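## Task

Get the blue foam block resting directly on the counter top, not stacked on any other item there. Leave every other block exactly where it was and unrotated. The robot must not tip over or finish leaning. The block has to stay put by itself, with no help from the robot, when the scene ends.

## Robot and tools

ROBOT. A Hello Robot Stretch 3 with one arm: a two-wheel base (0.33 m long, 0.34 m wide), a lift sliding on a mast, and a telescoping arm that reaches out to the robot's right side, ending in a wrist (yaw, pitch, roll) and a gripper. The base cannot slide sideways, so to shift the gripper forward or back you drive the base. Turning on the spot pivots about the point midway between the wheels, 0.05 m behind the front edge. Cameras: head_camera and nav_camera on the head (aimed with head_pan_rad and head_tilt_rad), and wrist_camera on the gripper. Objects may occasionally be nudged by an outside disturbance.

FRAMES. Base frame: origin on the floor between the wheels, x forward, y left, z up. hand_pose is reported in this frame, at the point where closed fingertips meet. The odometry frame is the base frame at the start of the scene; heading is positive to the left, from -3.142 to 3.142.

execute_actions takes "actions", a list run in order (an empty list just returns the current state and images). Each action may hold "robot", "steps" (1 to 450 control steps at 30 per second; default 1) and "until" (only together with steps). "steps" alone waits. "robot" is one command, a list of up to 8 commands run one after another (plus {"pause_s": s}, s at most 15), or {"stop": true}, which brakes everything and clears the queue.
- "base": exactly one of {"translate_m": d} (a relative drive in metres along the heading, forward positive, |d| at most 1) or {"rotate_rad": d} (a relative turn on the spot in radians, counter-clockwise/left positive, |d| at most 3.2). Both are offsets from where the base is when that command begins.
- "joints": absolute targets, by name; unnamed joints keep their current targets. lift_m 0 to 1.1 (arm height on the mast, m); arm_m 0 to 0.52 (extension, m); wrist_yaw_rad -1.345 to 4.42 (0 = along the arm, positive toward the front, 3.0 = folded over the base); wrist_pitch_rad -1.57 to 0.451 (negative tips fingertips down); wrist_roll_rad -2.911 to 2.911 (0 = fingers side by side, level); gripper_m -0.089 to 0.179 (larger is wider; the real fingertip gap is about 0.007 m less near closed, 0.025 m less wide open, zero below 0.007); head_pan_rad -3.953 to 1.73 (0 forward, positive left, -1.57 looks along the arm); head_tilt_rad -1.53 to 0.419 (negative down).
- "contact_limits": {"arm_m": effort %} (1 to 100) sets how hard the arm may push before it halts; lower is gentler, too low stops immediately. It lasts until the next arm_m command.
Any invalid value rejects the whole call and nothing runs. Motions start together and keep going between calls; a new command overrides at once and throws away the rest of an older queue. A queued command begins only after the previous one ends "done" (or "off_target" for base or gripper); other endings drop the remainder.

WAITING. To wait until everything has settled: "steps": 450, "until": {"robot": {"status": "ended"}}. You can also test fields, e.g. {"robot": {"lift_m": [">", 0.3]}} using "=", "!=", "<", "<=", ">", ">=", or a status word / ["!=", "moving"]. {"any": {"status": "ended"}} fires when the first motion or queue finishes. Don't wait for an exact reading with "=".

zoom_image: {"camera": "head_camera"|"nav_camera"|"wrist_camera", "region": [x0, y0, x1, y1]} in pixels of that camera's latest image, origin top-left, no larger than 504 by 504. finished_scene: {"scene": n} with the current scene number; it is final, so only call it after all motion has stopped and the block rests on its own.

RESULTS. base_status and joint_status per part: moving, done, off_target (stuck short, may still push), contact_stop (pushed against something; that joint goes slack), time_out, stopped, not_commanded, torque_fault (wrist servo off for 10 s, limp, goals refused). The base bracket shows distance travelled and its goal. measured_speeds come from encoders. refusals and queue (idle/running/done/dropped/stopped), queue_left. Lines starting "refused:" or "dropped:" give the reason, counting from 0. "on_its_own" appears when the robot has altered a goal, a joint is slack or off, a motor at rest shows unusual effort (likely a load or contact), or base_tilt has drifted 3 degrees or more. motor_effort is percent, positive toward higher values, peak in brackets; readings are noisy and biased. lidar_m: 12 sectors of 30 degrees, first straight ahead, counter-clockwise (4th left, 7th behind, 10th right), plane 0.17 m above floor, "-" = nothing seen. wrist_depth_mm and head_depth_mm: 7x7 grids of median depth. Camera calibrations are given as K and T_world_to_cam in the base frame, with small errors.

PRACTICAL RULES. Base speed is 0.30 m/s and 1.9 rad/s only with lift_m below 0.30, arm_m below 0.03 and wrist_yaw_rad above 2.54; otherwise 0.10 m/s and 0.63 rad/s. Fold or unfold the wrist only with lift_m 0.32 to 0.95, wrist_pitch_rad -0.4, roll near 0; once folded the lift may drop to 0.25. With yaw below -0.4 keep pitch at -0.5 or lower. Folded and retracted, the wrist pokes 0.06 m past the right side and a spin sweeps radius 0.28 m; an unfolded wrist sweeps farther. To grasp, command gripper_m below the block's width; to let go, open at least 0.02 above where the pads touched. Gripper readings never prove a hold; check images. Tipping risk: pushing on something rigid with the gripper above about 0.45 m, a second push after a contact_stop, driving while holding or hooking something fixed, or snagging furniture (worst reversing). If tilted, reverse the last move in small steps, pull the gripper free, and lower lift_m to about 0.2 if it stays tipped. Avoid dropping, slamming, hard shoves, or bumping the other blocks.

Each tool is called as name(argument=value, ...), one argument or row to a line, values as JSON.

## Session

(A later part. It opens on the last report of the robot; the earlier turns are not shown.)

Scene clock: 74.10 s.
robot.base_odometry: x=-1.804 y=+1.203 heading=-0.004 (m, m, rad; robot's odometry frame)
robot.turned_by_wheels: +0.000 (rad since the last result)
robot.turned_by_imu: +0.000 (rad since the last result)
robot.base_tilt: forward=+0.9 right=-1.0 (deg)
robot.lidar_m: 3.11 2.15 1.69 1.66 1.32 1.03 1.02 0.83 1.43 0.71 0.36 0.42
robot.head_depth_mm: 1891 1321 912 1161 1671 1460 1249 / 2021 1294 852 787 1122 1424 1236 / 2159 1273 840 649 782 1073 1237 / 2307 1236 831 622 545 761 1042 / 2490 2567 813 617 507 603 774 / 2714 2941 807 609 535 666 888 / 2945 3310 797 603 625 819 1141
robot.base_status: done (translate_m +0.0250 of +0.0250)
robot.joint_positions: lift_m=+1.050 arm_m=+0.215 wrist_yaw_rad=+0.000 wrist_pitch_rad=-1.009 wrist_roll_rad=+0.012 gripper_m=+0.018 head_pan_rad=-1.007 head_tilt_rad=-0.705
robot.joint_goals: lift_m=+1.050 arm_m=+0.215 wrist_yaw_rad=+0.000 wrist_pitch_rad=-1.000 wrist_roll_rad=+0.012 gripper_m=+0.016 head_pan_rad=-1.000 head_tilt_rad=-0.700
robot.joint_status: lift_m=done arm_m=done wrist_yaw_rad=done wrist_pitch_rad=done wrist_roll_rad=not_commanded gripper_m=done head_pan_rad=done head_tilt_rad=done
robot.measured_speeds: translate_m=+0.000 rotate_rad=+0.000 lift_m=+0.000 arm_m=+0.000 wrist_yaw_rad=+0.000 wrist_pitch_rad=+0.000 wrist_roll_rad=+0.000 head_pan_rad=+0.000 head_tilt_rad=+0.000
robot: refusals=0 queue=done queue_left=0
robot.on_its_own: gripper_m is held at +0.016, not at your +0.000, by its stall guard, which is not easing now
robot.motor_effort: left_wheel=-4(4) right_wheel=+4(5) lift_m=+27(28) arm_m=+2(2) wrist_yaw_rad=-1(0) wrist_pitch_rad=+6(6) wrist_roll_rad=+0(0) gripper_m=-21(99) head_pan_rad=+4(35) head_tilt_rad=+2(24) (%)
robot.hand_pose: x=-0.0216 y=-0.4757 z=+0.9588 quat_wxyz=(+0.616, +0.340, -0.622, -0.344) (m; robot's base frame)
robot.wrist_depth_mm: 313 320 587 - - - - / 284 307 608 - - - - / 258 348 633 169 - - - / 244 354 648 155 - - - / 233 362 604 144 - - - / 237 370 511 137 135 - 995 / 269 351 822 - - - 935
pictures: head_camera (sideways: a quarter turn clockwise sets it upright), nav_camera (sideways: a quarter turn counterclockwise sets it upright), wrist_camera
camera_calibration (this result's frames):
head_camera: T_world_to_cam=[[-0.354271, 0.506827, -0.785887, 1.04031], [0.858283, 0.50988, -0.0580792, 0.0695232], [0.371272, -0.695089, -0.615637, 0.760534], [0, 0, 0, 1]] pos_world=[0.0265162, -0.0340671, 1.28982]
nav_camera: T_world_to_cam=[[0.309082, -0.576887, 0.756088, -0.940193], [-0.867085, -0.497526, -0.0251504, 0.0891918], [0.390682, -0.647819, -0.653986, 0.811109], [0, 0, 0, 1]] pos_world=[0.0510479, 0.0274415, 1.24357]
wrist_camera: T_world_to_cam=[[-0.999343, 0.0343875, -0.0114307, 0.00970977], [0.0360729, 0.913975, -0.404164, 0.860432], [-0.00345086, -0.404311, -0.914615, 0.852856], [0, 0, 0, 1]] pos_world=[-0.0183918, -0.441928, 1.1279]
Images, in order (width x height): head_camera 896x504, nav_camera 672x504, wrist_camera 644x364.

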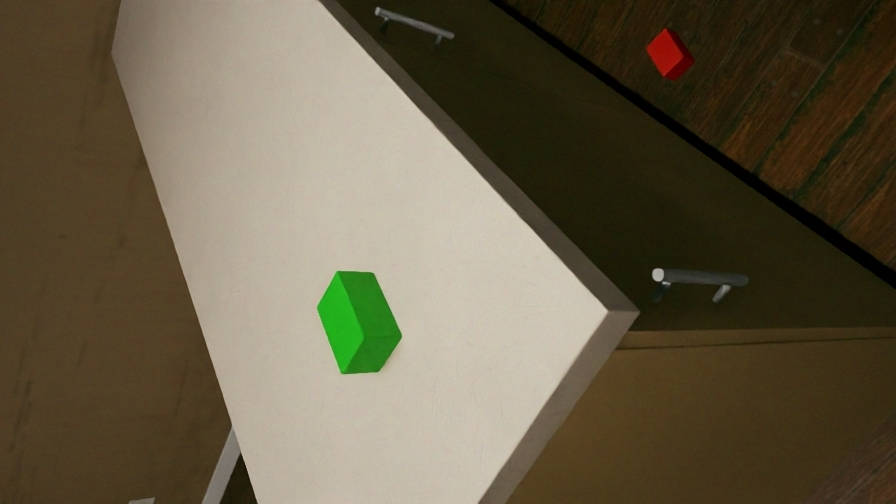

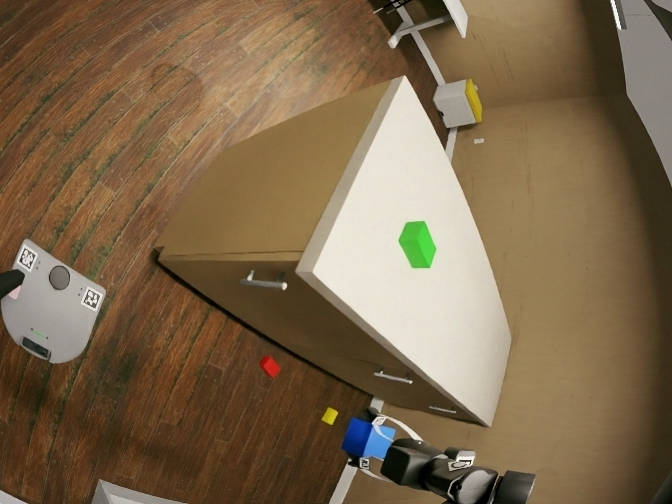

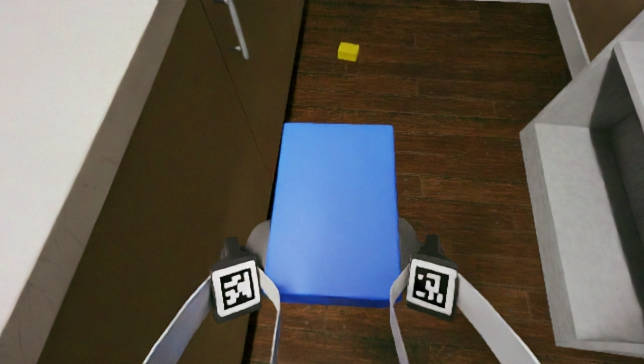

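execute_actions(
  actions=[
    {"robot":[{"joints":{"lift_m":1.1,"arm_m":0.49}},{"base":{"translate_m":0.44}},{"joints":{"lift_m":1.03}}],"steps":450,"until":{"robot":{"status":"ended"}}},
  ],
)

Scene clock: 88.20 s.
robot.base_odometry: x=-1.364 y=+1.202 heading=-0.004 (m, m, rad; robot's odometry frame)
robot.turned_by_wheels: +0.000 (rad since the last result)
robot.turned_by_imu: -0.001 (rad since the last result)
robot.base_tilt: forward=+0.9 right=-1.0 (deg)
robot.lidar_m: 2.69 2.08 1.64 1.62 1.73 1.48 1.41 1.24 0.31 0.31 0.33 0.49
robot.head_depth_mm: 1938 2064 865 642 511 435 473 / 2069 2260 850 636 506 455 532 / 2214 2441 2525 629 502 508 605 / 2372 2610 2757 622 514 580 709 / 2594 2837 2795 615 554 672 854 / 2739 3155 2775 2091 653 1313 1187 / 3081 3415 2757 2106 1684 1400 1208
robot.base_status: done (translate_m +0.4400 of +0.4400)
robot.joint_positions: lift_m=+1.030 arm_m=+0.490 wrist_yaw_rad=+0.000 wrist_pitch_rad=-1.010 wrist_roll_rad=+0.012 gripper_m=+0.018 head_pan_rad=-1.007 head_tilt_rad=-0.705
robot.joint_goals: lift_m=+1.030 arm_m=+0.490 wrist_yaw_rad=+0.000 wrist_pitch_rad=-1.000 wrist_roll_rad=+0.012 gripper_m=+0.016 head_pan_rad=-1.000 head_tilt_rad=-0.700
robot.joint_status: lift_m=done arm_m=done wrist_yaw_rad=done wrist_pitch_rad=done wrist_roll_rad=not_commanded gripper_m=done head_pan_rad=done head_tilt_rad=done
robot.measured_speeds: translate_m=+0.000 rotate_rad=+0.000 lift_m=+0.000 arm_m=+0.000 wrist_yaw_rad=+0.000 wrist_pitch_rad=+0.000 wrist_roll_rad=+0.000 head_pan_rad=+0.000 head_tilt_rad=+0.000
robot: refusals=0 queue=done queue_left=0
robot.on_its_own: gripper_m is held at +0.016, not at your +0.000, by its stall guard, which is not easing now
robot.motor_effort: left_wheel=-4(3) right_wheel=+4(11) lift_m=+22(27) arm_m=+3(1) wrist_yaw_rad=+0(0) wrist_pitch_rad=+6(6) wrist_roll_rad=+0(0) gripper_m=-21(21) head_pan_rad=+2(4) head_tilt_rad=+3(2) (%)
robot.hand_pose: x=-0.0216 y=-0.7505 z=+0.9390 quat_wxyz=(+0.615, +0.340, -0.622, -0.344) (m; robot's base frame)
robot.wrist_depth_mm: 282 280 280 276 274 272 271 / 254 255 253 251 251 249 247 / 235 231 233 170 231 229 226 / 216 215 215 155 210 210 210 / 200 199 198 145 194 196 196 / 187 186 185 137 135 183 182 / 176 174 174 173 172 172 171
pictures: head_camera (sideways: a quarter turn clockwise sets it upright), nav_camera (sideways: a quarter turn counterclockwise sets it upright), wrist_camera
camera_calibration (this result's frames):
head_camera: T_world_to_cam=[[-0.354247, 0.506645, -0.786015, 1.04048], [0.858226, 0.509977, -0.0580735, 0.0695161], [0.371426, -0.695151, -0.615474, 0.760321], [0, 0, 0, 1]] pos_world=[0.0265218, -0.0340667, 1.28982]
nav_camera: T_world_to_cam=[[0.30907, -0.576716, 0.756224, -0.94037], [-0.86702, -0.497638, -0.0251592, 0.089203], [0.390836, -0.647885, -0.653829, 0.810904], [0, 0, 0, 1]] pos_world=[0.051051, 0.0274369, 1.24357]
wrist_camera: T_world_to_cam=[[-0.999336, 0.0345928, -0.0114069, 0.0190431], [0.0362535, 0.914243, -0.40354, 1.10323], [-0.00353088, -0.403686, -0.914891, 0.724334], [0, 0, 0, 1]] pos_world=[-0.0184081, -0.71688, 1.1081]
Images, in order (width x height): head_camera 896x504, nav_camera 672x504, wrist_camera 644x364.

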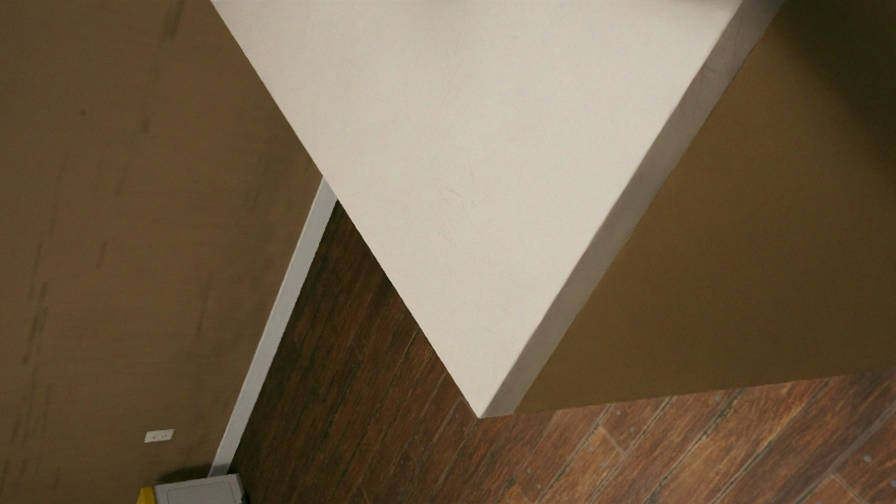

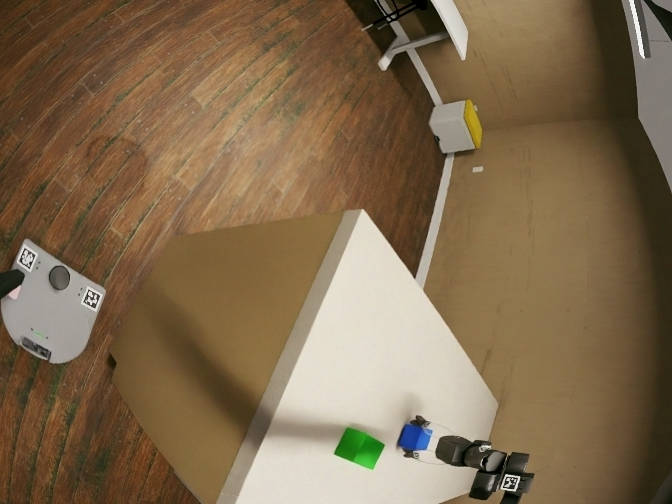

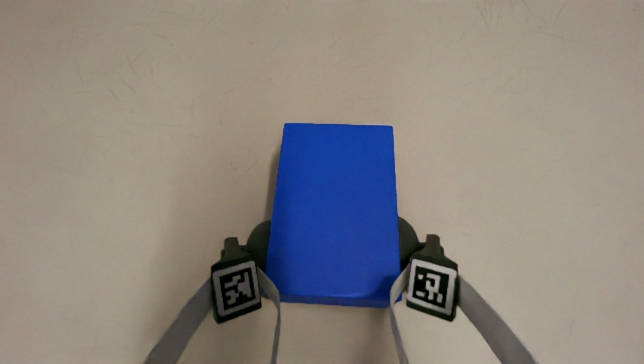

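execute_actions(
  actions=[
    {"robot":[{"joints":{"gripper_m":0.12}},{"joints":{"lift_m":1.1}}],"steps":200,"until":{"robot":{"status":"ended"}}},
  ],
)

Scene clock: 92.27 s.
robot.base_odometry: x=-1.364 y=+1.202 heading=-0.004 (m, m, rad; robot's odometry frame)
robot.turned_by_wheels: +0.000 (rad since the last result)
robot.turned_by_imu: +0.000 (rad since the last result)
robot.base_tilt: forward=+1.0 right=-1.1 (deg)
robot.lidar_m: 2.69 2.09 1.64 1.61 1.74 1.48 1.41 1.24 0.31 0.31 0.33 0.49
robot.head_depth_mm: 1948 2071 862 645 512 435 472 / 2075 2244 854 636 507 455 530 / 2220 2409 2533 627 503 509 607 / 2366 2613 2800 622 514 580 711 / 2555 2840 2858 614 553 668 856 / 2777 3114 2769 2100 653 1312 1186 / 3016 3327 2778 2078 1677 1399 1211
robot.base_status: done (translate_m +0.4400 of +0.4400)
robot.joint_positions: lift_m=+1.100 arm_m=+0.490 wrist_yaw_rad=+0.000 wrist_pitch_rad=-1.010 wrist_roll_rad=+0.012 gripper_m=+0.120 head_pan_rad=-1.007 head_tilt_rad=-0.705
robot.joint_goals: lift_m=+1.100 arm_m=+0.490 wrist_yaw_rad=+0.000 wrist_pitch_rad=-1.000 wrist_roll_rad=+0.012 gripper_m=+0.120 head_pan_rad=-1.000 head_tilt_rad=-0.700
robot.joint_status: lift_m=done arm_m=done wrist_yaw_rad=done wrist_pitch_rad=done wrist_roll_rad=not_commanded gripper_m=done head_pan_rad=done head_tilt_rad=done
robot.measured_speeds: translate_m=+0.000 rotate_rad=+0.000 lift_m=+0.000 arm_m=+0.000 wrist_yaw_rad=+0.000 wrist_pitch_rad=+0.000 wrist_roll_rad=+0.000 head_pan_rad=+0.000 head_tilt_rad=+0.000
robot: refusals=0 queue=done queue_left=0
robot.motor_effort: left_wheel=-3(4) right_wheel=+4(4) lift_m=+26(27) arm_m=+2(2) wrist_yaw_rad=+0(0) wrist_pitch_rad=+6(6) wrist_roll_rad=+0(0) gripper_m=+0(90) head_pan_rad=+3(4) head_tilt_rad=+3(3) (%)
robot.hand_pose: x=-0.0216 y=-0.7505 z=+1.0088 quat_wxyz=(+0.615, +0.340, -0.622, -0.344) (m; robot's base frame)
robot.wrist_depth_mm: - 381 384 377 377 373 - / 361 346 345 341 341 339 - / 319 319 317 314 311 311 315 / 293 295 292 290 290 286 288 / 275 274 273 225 268 267 266 / 255 254 252 212 248 - 249 / 239 238 236 237 235 231 235
pictures: head_camera (sideways: a quarter turn clockwise sets it upright), nav_camera (sideways: a quarter turn counterclockwise sets it upright), wrist_camera
camera_calibration (this result's frames):
head_camera: T_world_to_cam=[[-0.354247, 0.506646, -0.786015, 1.04048], [0.858226, 0.509977, -0.0580735, 0.0695162], [0.371426, -0.69515, -0.615474, 0.760321], [0, 0, 0, 1]] pos_world=[0.0265218, -0.0340667, 1.28982]
nav_camera: T_world_to_cam=[[0.30907, -0.576716, 0.756224, -0.94037], [-0.86702, -0.497638, -0.0251592, 0.089203], [0.390836, -0.647885, -0.653829, 0.810904], [0, 0, 0, 1]] pos_world=[0.0510509, 0.0274369, 1.24357]
wrist_camera: T_world_to_cam=[[-0.999336, 0.0345941, -0.011407, 0.0198397], [0.0362546, 0.914243, -0.40354, 1.13139], [-0.00353135, -0.403686, -0.914891, 0.788156], [0, 0, 0, 1]] pos_world=[-0.0184082, -0.71688, 1.17786]
Images, in order (width x height): head_camera 896x504, nav_camera 672x504, wrist_camera 644x364.

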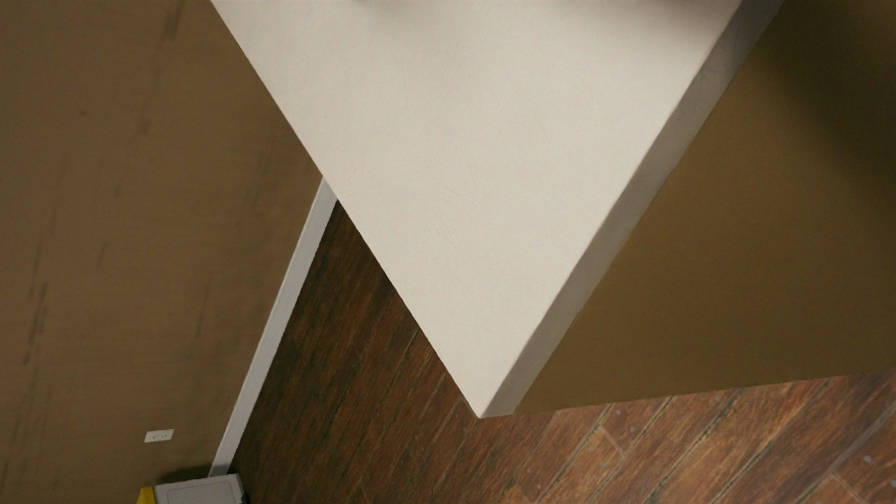

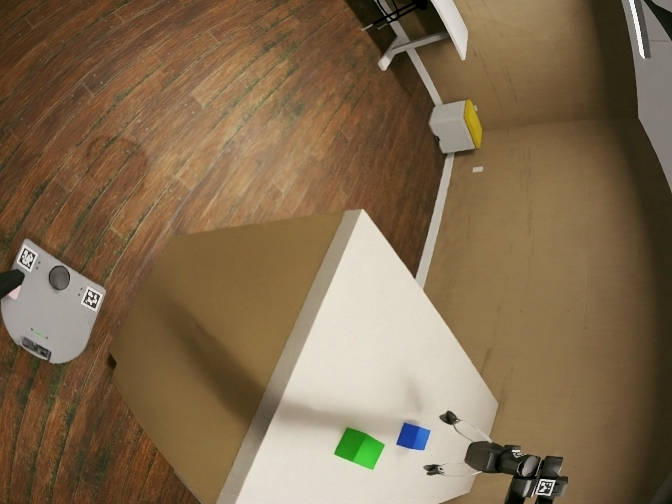

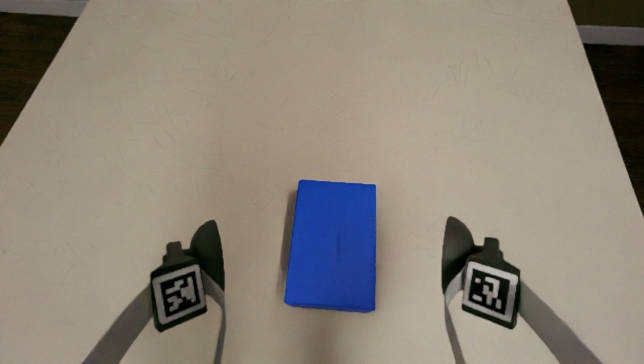

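finished_scene(
  scene=1,
)

The scene is finished: the task was done.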